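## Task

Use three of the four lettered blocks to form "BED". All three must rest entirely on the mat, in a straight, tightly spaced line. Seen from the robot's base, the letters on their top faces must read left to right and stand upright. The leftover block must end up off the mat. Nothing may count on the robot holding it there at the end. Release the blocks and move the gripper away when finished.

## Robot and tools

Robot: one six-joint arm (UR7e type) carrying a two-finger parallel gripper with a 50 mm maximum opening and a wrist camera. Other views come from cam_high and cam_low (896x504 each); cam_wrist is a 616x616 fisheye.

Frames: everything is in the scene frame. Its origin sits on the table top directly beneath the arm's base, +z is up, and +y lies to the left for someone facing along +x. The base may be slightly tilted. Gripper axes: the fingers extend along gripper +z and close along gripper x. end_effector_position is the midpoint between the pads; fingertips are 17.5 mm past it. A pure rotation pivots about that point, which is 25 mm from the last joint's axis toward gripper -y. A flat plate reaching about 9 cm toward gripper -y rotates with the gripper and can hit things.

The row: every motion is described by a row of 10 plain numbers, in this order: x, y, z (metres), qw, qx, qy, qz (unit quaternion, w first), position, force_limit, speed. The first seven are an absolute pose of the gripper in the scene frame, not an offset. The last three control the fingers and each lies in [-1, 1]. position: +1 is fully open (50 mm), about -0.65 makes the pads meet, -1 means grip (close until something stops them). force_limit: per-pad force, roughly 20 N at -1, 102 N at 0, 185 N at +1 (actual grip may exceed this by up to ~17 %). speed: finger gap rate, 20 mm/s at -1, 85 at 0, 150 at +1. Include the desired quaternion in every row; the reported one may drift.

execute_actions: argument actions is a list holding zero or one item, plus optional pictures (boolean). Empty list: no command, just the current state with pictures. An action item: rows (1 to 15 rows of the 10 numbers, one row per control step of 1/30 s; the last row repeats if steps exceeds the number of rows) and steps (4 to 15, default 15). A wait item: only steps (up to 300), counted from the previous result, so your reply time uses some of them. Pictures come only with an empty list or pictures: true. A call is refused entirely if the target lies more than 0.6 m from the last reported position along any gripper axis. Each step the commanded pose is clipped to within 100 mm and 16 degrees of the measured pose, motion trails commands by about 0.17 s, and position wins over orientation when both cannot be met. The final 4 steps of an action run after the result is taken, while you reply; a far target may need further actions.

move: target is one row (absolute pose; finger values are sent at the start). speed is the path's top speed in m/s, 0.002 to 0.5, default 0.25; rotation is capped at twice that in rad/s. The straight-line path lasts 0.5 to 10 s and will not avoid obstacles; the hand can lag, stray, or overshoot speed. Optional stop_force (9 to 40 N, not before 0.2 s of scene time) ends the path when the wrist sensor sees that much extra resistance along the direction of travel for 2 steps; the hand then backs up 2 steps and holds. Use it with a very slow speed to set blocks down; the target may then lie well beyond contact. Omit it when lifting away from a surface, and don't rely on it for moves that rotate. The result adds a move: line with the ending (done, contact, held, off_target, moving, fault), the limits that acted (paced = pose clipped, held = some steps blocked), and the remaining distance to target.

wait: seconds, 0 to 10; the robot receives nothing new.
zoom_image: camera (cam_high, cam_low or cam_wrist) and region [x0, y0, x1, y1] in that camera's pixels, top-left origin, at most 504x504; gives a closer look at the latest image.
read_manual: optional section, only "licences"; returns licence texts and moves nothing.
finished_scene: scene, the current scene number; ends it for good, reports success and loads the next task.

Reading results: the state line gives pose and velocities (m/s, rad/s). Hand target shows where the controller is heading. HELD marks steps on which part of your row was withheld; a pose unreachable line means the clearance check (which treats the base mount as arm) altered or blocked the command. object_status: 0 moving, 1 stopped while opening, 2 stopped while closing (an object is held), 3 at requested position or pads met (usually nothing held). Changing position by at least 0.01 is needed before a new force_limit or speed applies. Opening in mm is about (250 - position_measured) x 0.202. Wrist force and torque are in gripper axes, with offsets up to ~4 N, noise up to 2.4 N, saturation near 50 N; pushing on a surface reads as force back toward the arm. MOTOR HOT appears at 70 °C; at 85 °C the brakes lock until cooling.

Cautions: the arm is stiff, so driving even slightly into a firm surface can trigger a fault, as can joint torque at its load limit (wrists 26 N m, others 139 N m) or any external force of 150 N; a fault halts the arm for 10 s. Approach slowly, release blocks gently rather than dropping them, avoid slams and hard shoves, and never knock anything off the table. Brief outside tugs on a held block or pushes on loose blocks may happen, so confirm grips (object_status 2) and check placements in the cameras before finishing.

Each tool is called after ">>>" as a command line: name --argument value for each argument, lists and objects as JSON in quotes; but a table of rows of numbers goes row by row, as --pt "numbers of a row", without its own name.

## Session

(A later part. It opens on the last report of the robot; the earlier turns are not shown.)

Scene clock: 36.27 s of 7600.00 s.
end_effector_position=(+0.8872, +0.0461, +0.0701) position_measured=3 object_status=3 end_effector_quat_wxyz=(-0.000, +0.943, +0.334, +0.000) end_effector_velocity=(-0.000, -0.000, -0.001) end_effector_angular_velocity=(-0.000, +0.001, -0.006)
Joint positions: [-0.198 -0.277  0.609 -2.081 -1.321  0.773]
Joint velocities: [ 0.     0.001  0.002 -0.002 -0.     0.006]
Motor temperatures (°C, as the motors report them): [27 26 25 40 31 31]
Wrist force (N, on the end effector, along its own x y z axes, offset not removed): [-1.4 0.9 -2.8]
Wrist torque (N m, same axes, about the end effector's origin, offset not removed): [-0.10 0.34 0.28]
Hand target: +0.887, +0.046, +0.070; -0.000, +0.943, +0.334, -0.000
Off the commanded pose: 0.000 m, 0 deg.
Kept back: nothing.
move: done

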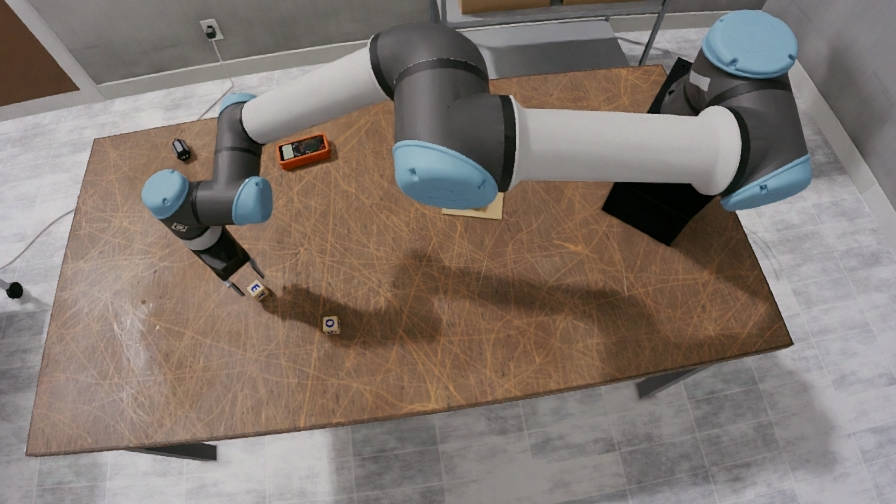

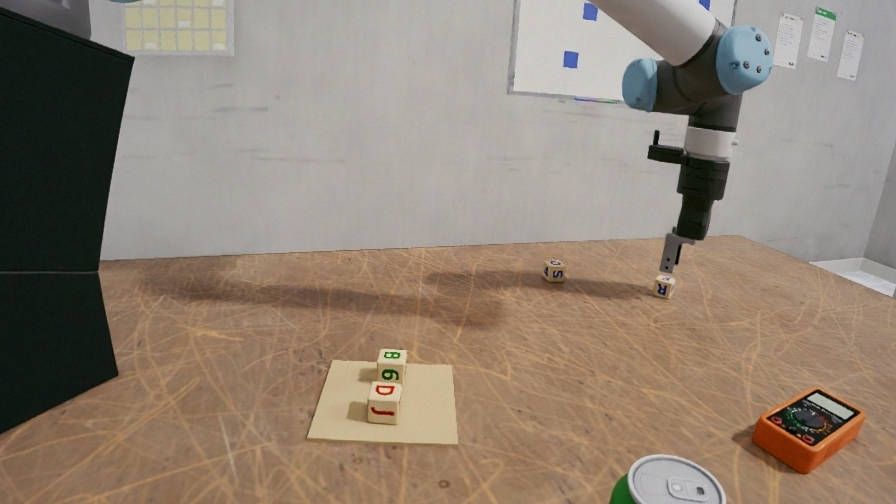

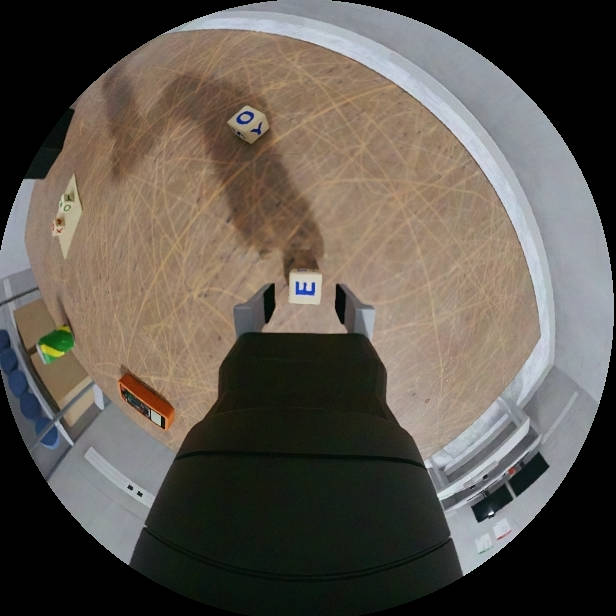

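Centered.

>>> move --target '[0.8865,0.0467,0.025,0,0.9426,0.3338,0,1,-0.5,0.5]' --speed 0.06

>>> move --target '[0.8865,0.0467,0.025,0,0.9426,0.3338,0,-1,-0.5,0.5]'

>>> move --target '[0.87,0.04,0.1,0,0.9426,0.3338,0,-1,-0.5,0.5]' --speed 0.15

>>> move --target '[0.371,-0.137,0.085,0,0.1564,0.9877,0,-1,-0.5,0.5]'

Scene clock: 37.63 s of 7600.00 s.
end_effector_position=(+0.8865, +0.0467, +0.0251) position_measured=3 object_status=3 end_effector_quat_wxyz=(+0.000, +0.943, +0.334, +0.000) end_effector_velocity=(+0.000, +0.001, -0.001) end_effector_angular_velocity=(+0.002, +0.002, -0.000)
Joint positions: [-0.185 -0.178  0.516 -2.09  -1.323  0.787]
Joint velocities: [ 0.     0.004 -0.007  0.006  0.002  0.   ]
Motor temperatures (°C, as the motors report them): [27 26 25 40 31 31]
Wrist force (N, on the end effector, along its own x y z axes, offset not removed): [-2.7 0.7 -2.6]
Wrist torque (N m, same axes, about the end effector's origin, offset not removed): [-0.09 0.65 0.18]
Hand target: +0.887, +0.047, +0.025; +0.000, +0.943, +0.334, +0.000
Off the commanded pose: 0.000 m, 0 deg.
Kept back: nothing.
move: done

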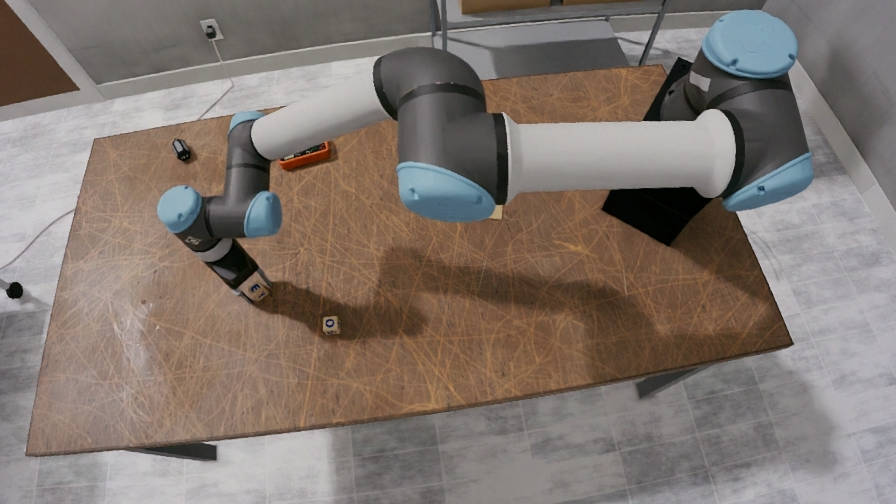

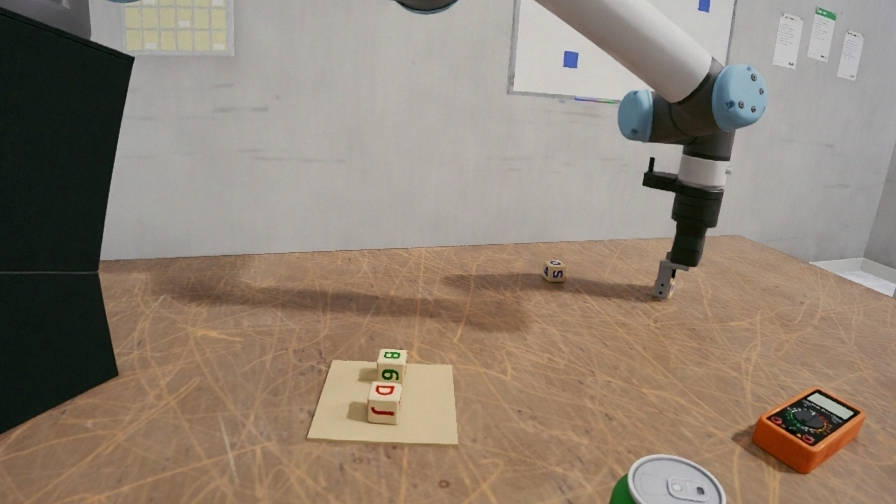

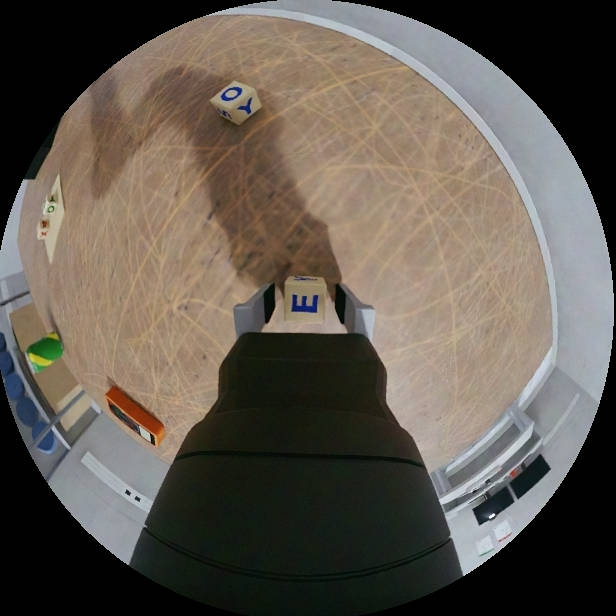

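Scene clock: 38.33 s of 7600.00 s.
end_effector_position=(+0.8865, +0.0467, +0.0250) position_measured=106 object_status=2 end_effector_quat_wxyz=(+0.000, +0.943, +0.334, +0.000) end_effector_velocity=(-0.000, -0.000, -0.001) end_effector_angular_velocity=(+0.001, +0.001, -0.001)
Joint positions: [-0.185 -0.178  0.515 -2.089 -1.323  0.787]
Joint velocities: [-0.     0.002 -0.001  0.     0.001  0.   ]
Motor temperatures (°C, as the motors report them): [27 26 25 40 31 31]
Wrist force (N, on the end effector, along its own x y z axes, offset not removed): [-1.5 2.1 -4.3]
Wrist torque (N m, same axes, about the end effector's origin, offset not removed): [0.23 0.31 0.04]
Hand target: +0.886, +0.047, +0.025; +0.000, +0.943, +0.334, +0.000
Off the commanded pose: 0.000 m, 0 deg.
Kept back: nothing.
move: done

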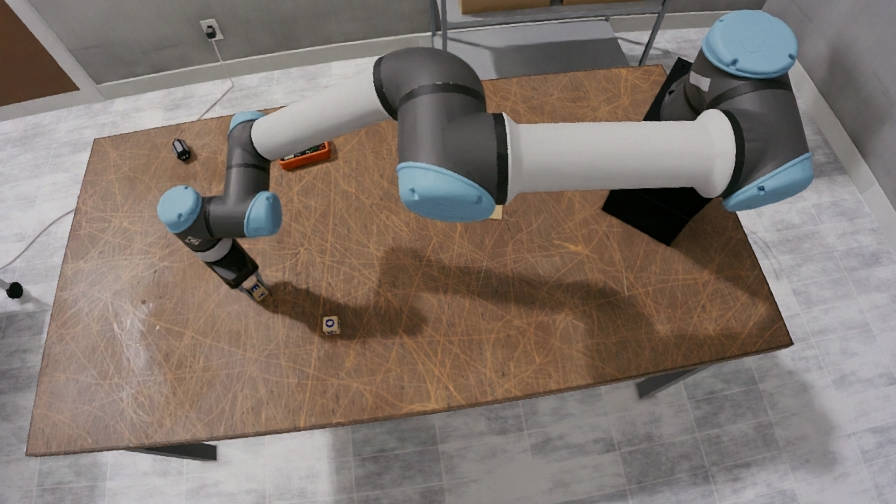

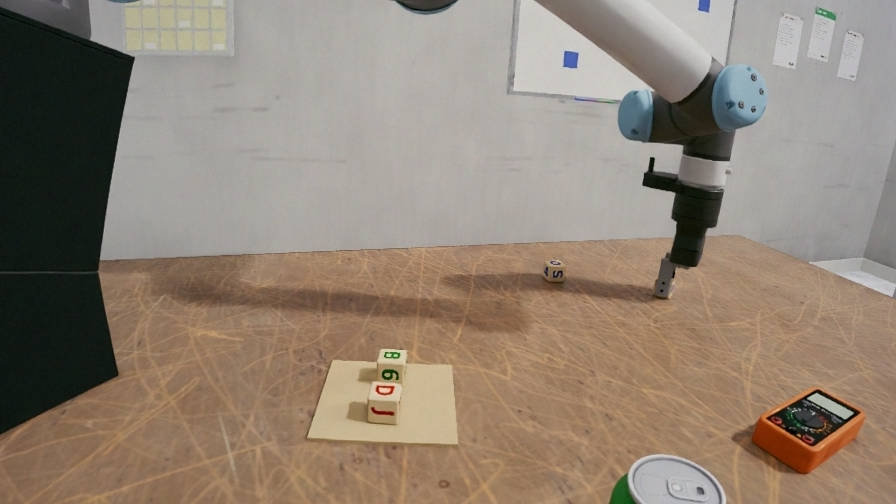

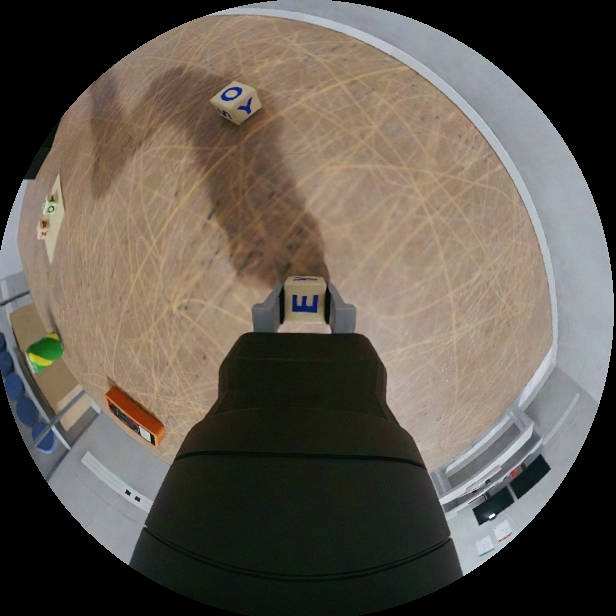

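Scene clock: 39.33 s of 7600.00 s.
end_effector_position=(+0.8700, +0.0400, +0.0999) position_measured=106 object_status=2 end_effector_quat_wxyz=(-0.000, +0.943, +0.334, -0.000) end_effector_velocity=(-0.001, -0.000, +0.000) end_effector_angular_velocity=(+0.001, +0.000, +0.000)
Joint positions: [-0.216 -0.388  0.776 -2.132 -1.318  0.755]
Joint velocities: [-0.001 -0.003  0.007 -0.003  0.001 -0.001]
Motor temperatures (°C, as the motors report them): [27 26 25 40 31 31]
Wrist force (N, on the end effector, along its own x y z axes, offset not removed): [0.0 1.9 -1.5]
Wrist torque (N m, same axes, about the end effector's origin, offset not removed): [0.09 0.10 0.14]
Hand target: +0.870, +0.040, +0.100; -0.000, +0.943, +0.334, -0.000
Off the commanded pose: 0.000 m, 0 deg.
Kept back: nothing.
move: done

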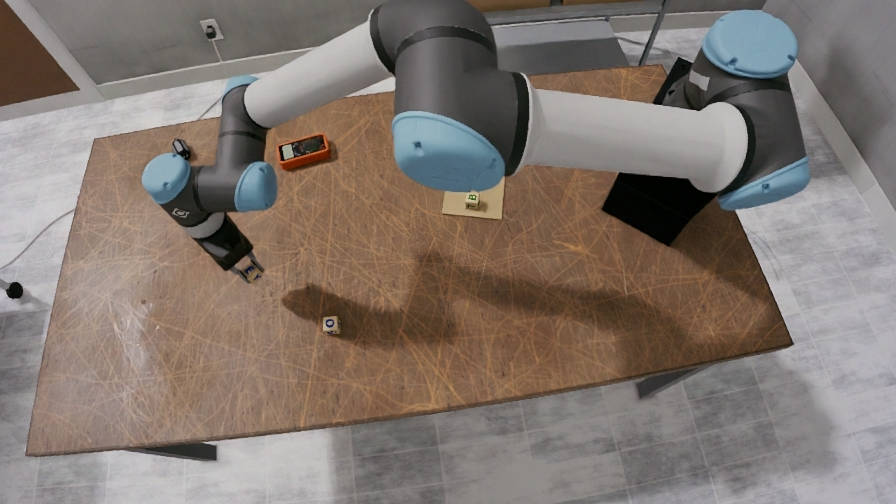

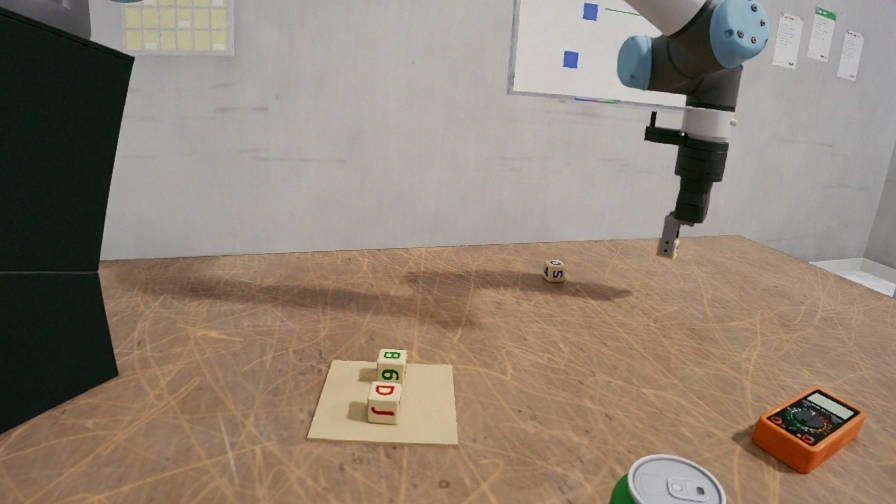

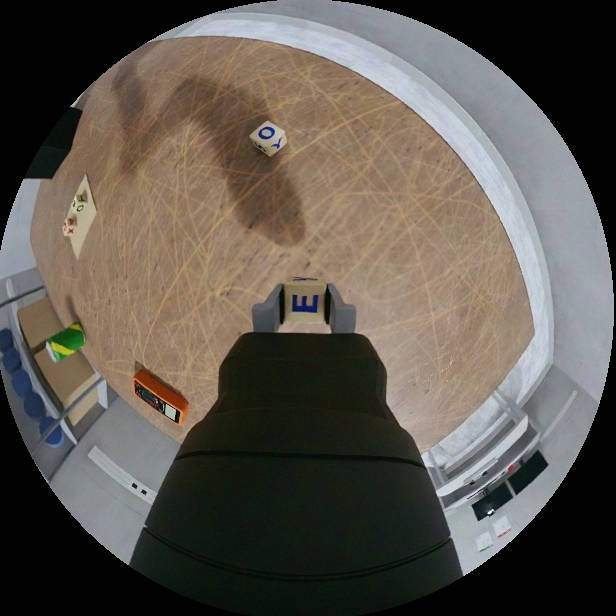

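Scene clock: 44.10 s of 7600.00 s.
end_effector_position=(+0.3712, -0.1373, +0.0852) position_measured=106 object_status=2 end_effector_quat_wxyz=(-0.000, +0.157, +0.988, +0.000) end_effector_velocity=(-0.001, -0.001, +0.000) end_effector_angular_velocity=(-0.000, -0.003, +0.007)
Joint positions: [-0.709 -0.68   2.405 -3.325 -1.267 -1.902]
Joint velocities: [-0.006  0.004  0.004 -0.008  0.002 -0.013]
Motor temperatures (°C, as the motors report them): [27 26 25 40 31 31]
Wrist force (N, on the end effector, along its own x y z axes, offset not removed): [-0.9 2.1 -1.0]
Wrist torque (N m, same axes, about the end effector's origin, offset not removed): [0.21 0.29 0.05]
Hand target: +0.371, -0.137, +0.085; -0.000, +0.156, +0.988, +0.000
Off the commanded pose: 0.000 m, 0 deg.
Kept back: nothing.
move: done

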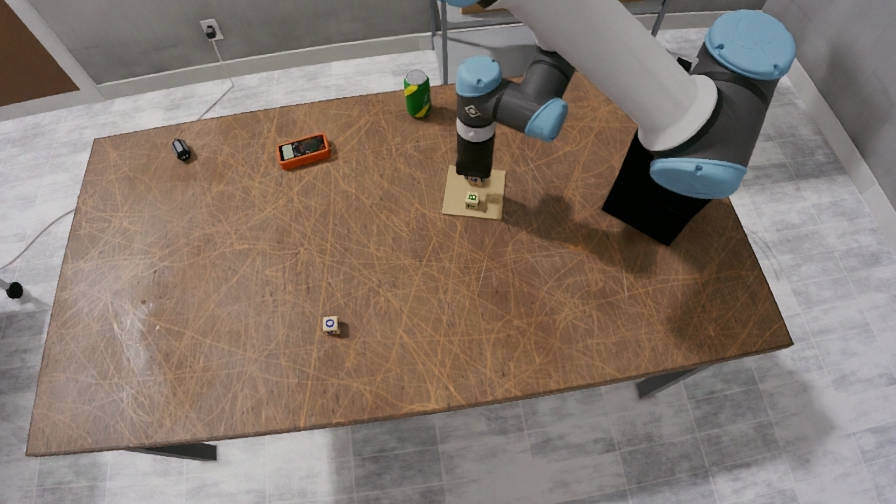

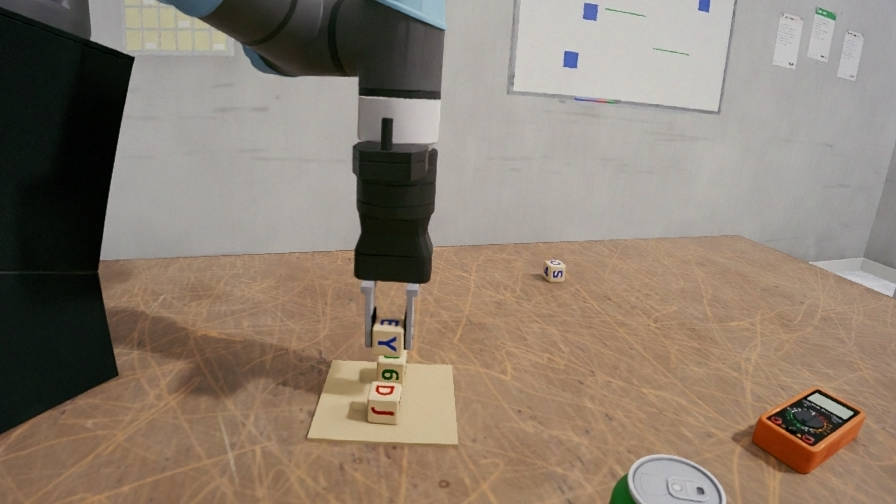

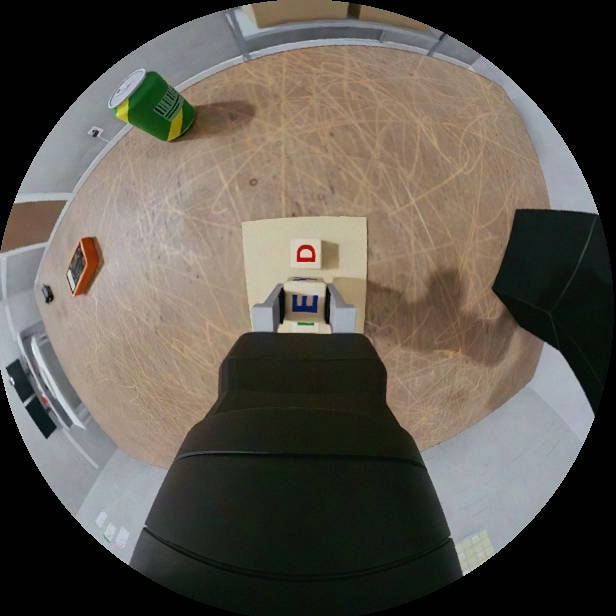

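>>> move --target '[0.3715,-0.1358,0.033,0,0.1564,0.9877,0,-1,-0.5,0.5]' --speed 0.04 --stop_force 12

>>> move --target '[0.3715,-0.1358,0.02,0,0.1564,0.9877,0,-1,-0.5,0.5]' --speed 0.004 --stop_force 9

Scene clock: 45.97 s of 7600.00 s.
end_effector_position=(+0.3715, -0.1358, +0.0331) position_measured=106 object_status=2 end_effector_quat_wxyz=(-0.000, +0.156, +0.988, -0.000) end_effector_velocity=(-0.001, +0.001, -0.002) end_effector_angular_velocity=(+0.002, +0.001, -0.001)
Joint positions: [-0.664 -0.518  2.325 -3.422 -1.268 -1.855]
Joint velocities: [ 0.001  0.005 -0.002 -0.001  0.001  0.002]
Motor temperatures (°C, as the motors report them): [27 26 25 40 31 31]
Wrist force (N, on the end effector, along its own x y z axes, offset not removed): [-1.2 1.8 -1.9]
Wrist torque (N m, same axes, about the end effector's origin, offset not removed): [0.17 0.35 0.12]
Hand target: +0.372, -0.136, +0.033; +0.000, +0.156, +0.988, -0.000
Off the commanded pose: 0.000 m, 0 deg.
Kept back: nothing.
move: done

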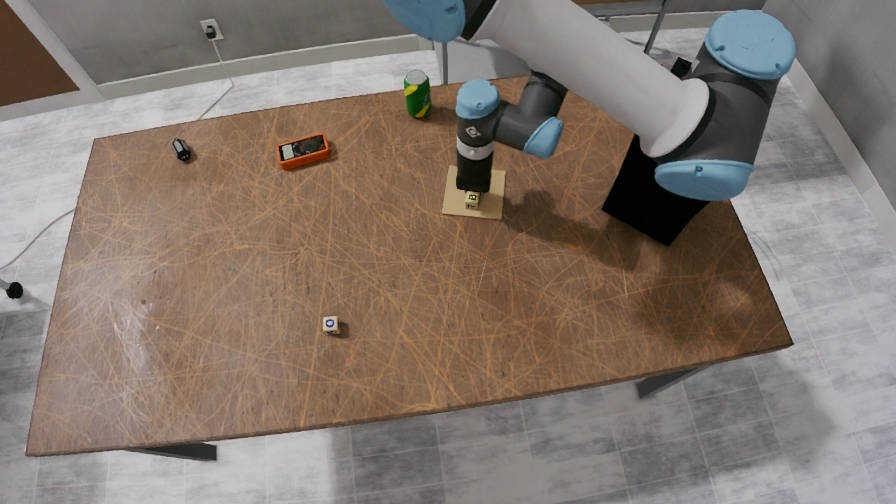

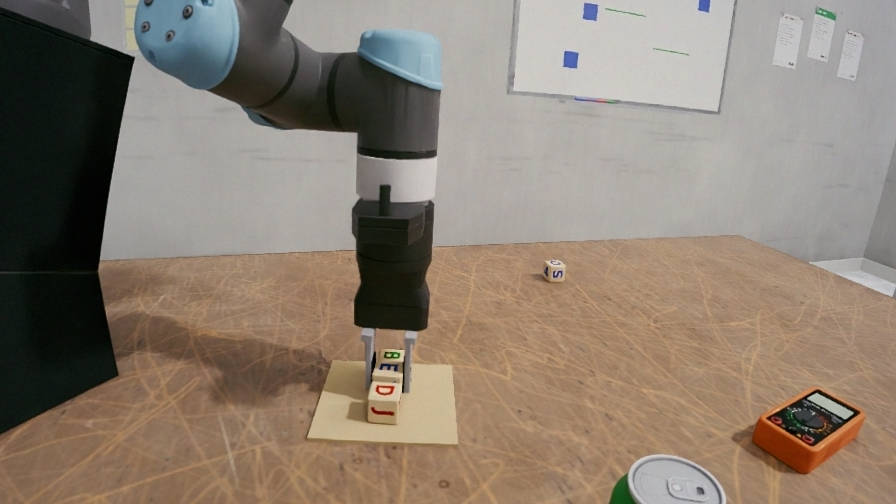

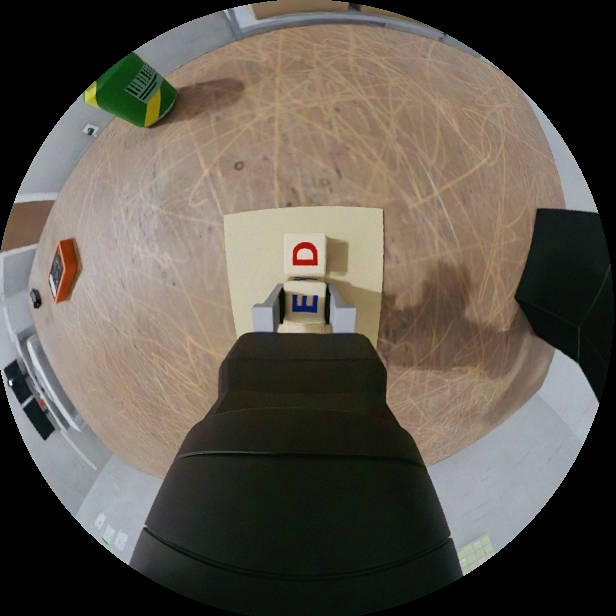

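Scene clock: 47.63 s of 7600.00 s.
end_effector_position=(+0.3716, -0.1358, +0.0279) position_measured=106 object_status=2 end_effector_quat_wxyz=(+0.000, +0.156, +0.988, -0.000) end_effector_velocity=(-0.001, +0.001, +0.001) end_effector_angular_velocity=(+0.001, +0.003, +0.002)
Joint positions: [-0.66  -0.502  2.316 -3.43  -1.269 -1.851]
Joint velocities: [-0.    -0.004  0.003  0.004 -0.001 -0.003]
Motor temperatures (°C, as the motors report them): [27 26 25 40 31 31]
Wrist force (N, on the end effector, along its own x y z axes, offset not removed): [10.4 4.5 -33.5]
Wrist torque (N m, same axes, about the end effector's origin, offset not removed): [-0.03 0.30 0.02]
Hand target: +0.372, -0.136, +0.028; -0.000, +0.156, +0.988, -0.000
Off the commanded pose: 0.008 m, 0 deg.
Kept back: nothing.
move: contact

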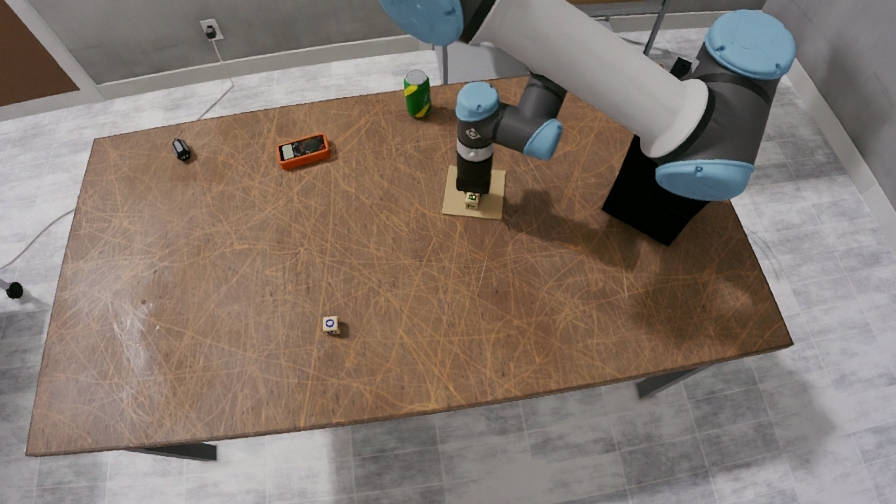

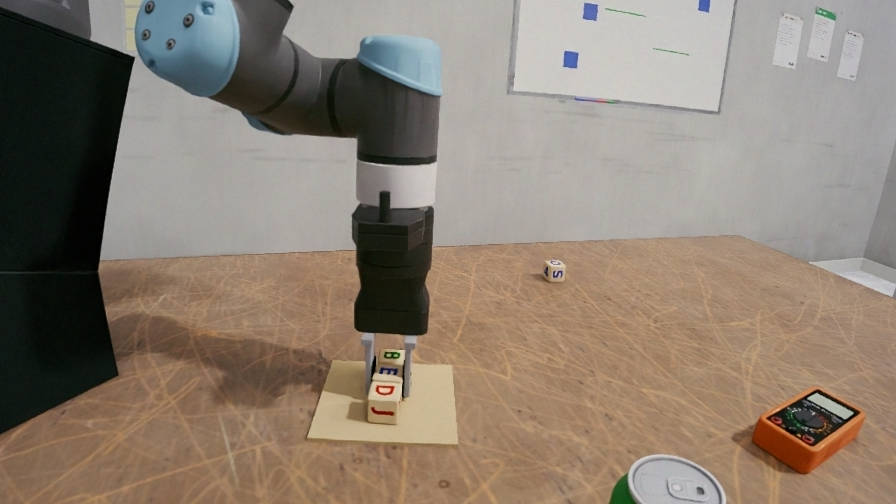

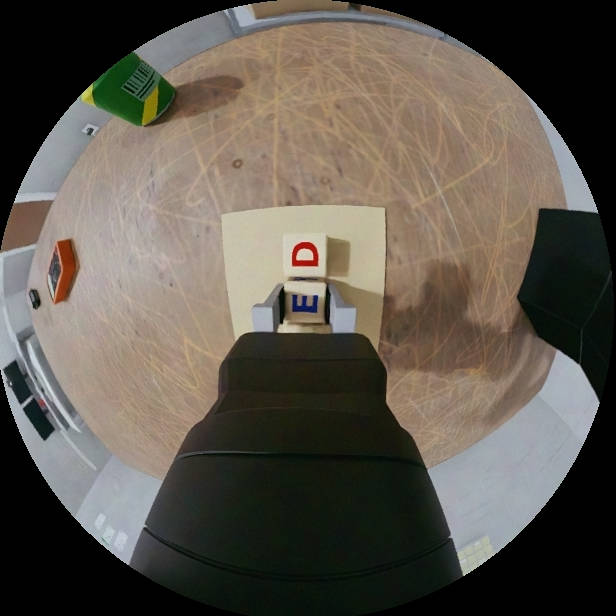

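>>> move --target '[0.3715,-0.1358,0.0288,0,0.1564,0.9877,0,1,-0.5,0.5]' --speed 0.02

>>> move --target '[0.3715,-0.1358,0.2,0,0.1564,0.9877,0,1,-0.5,0.5]'

Scene clock: 48.57 s of 7600.00 s.
end_effector_position=(+0.3715, -0.1358, +0.0288) position_measured=3 object_status=3 end_effector_quat_wxyz=(-0.000, +0.156, +0.988, -0.000) end_effector_velocity=(+0.001, +0.000, +0.000) end_effector_angular_velocity=(+0.000, -0.002, -0.000)
Joint positions: [-0.661 -0.505  2.318 -3.429 -1.269 -1.852]
Joint velocities: [-0.    -0.001  0.    -0.001  0.001  0.   ]
Motor temperatures (°C, as the motors report them): [27 26 25 40 31 31]
Wrist force (N, on the end effector, along its own x y z axes, offset not removed): [-1.3 2.1 -1.8]
Wrist torque (N m, same axes, about the end effector's origin, offset not removed): [0.22 0.30 0.10]
Hand target: +0.371, -0.136, +0.029; -0.000, +0.156, +0.988, +0.000
Off the commanded pose: 0.000 m, 0 deg.
Kept back: nothing.
move: done

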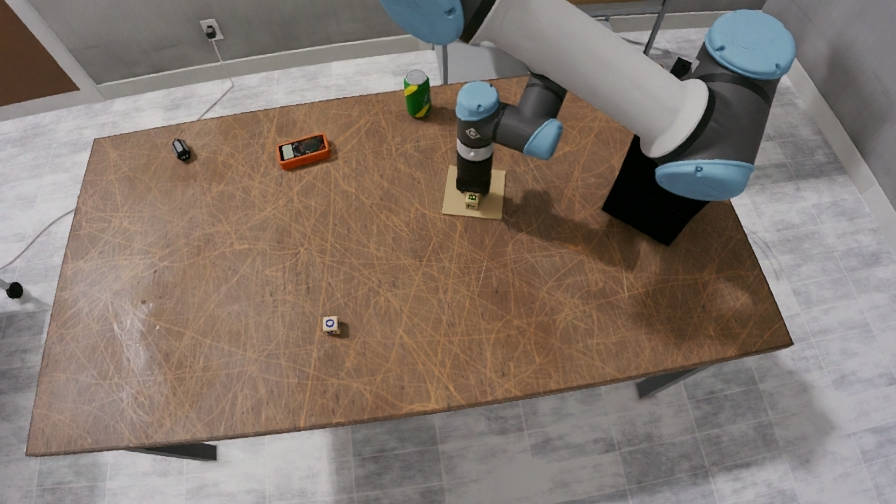

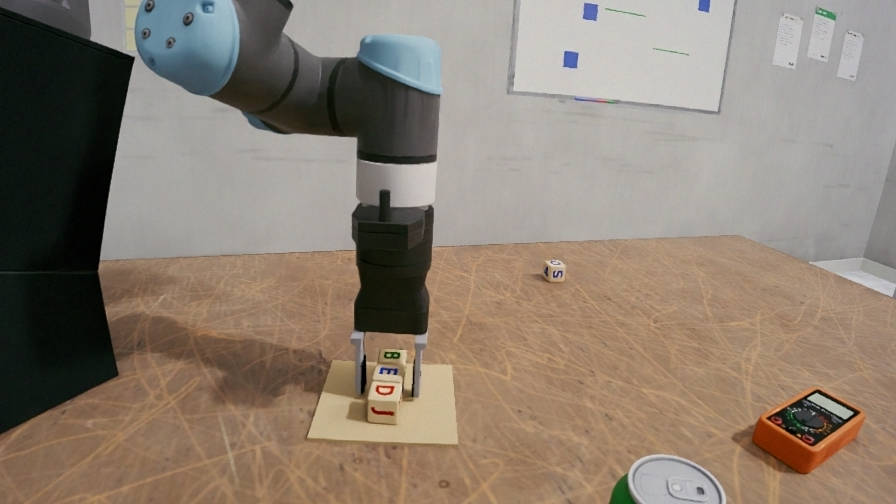

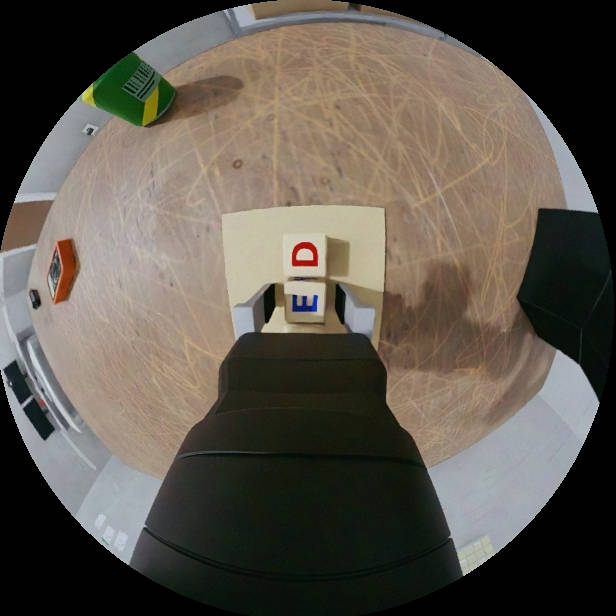

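Scene clock: 49.87 s of 7600.00 s.
end_effector_position=(+0.3714, -0.1357, +0.1997) position_measured=3 object_status=3 end_effector_quat_wxyz=(+0.000, +0.156, +0.988, +0.000) end_effector_velocity=(-0.000, +0.000, +0.001) end_effector_angular_velocity=(+0.002, +0.002, -0.000)
Joint positions: [-0.801 -1.102  2.511 -2.98  -1.265 -1.998]
Joint velocities: [-0.001 -0.004 -0.001  0.009 -0.    -0.001]
Motor temperatures (°C, as the motors report them): [27 26 25 40 31 31]
Wrist force (N, on the end effector, along its own x y z axes, offset not removed): [0.3 1.2 -0.9]
Wrist torque (N m, same axes, about the end effector's origin, offset not removed): [0.05 0.07 0.14]
Hand target: +0.371, -0.136, +0.200; -0.000, +0.156, +0.988, +0.000
Off the commanded pose: 0.000 m, 0 deg.
Kept back: nothing.
move: done

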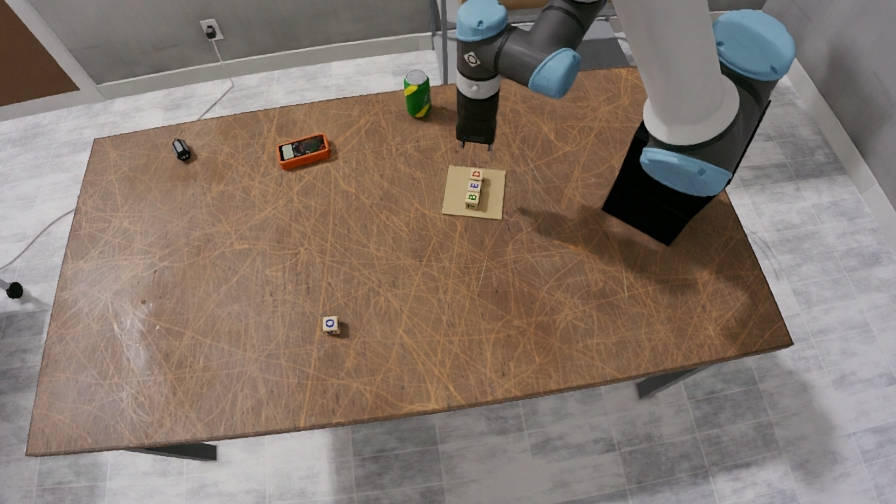

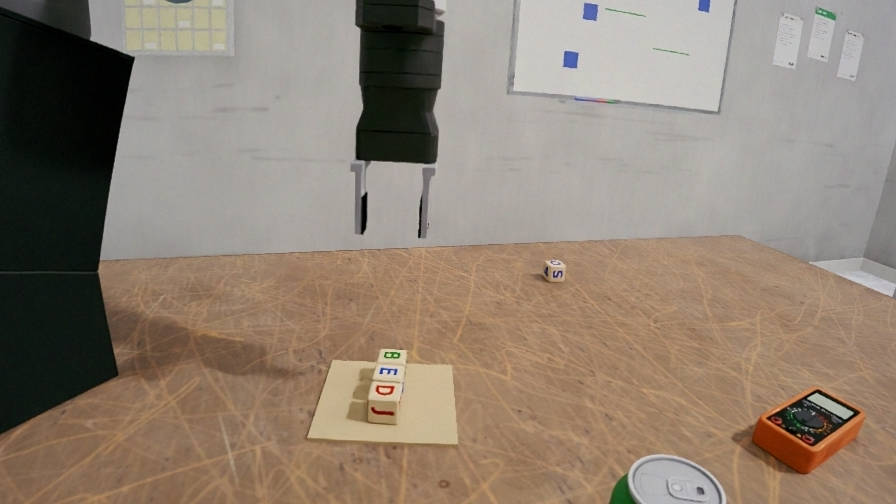

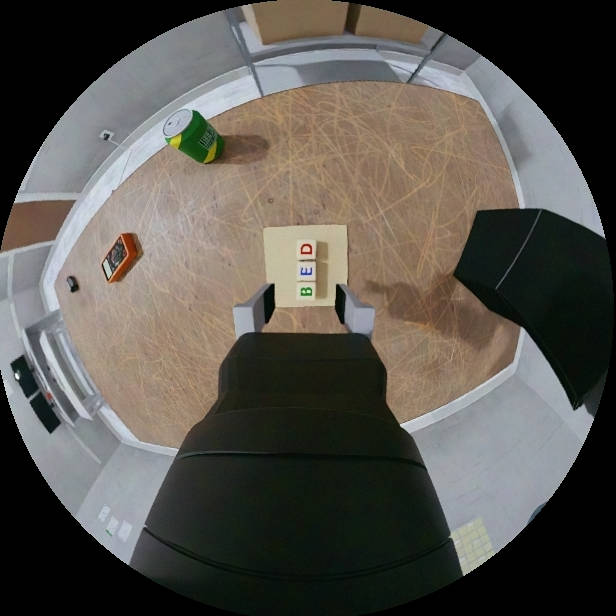

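>>> finished_scene --scene 2

The scene is finished: the task was done.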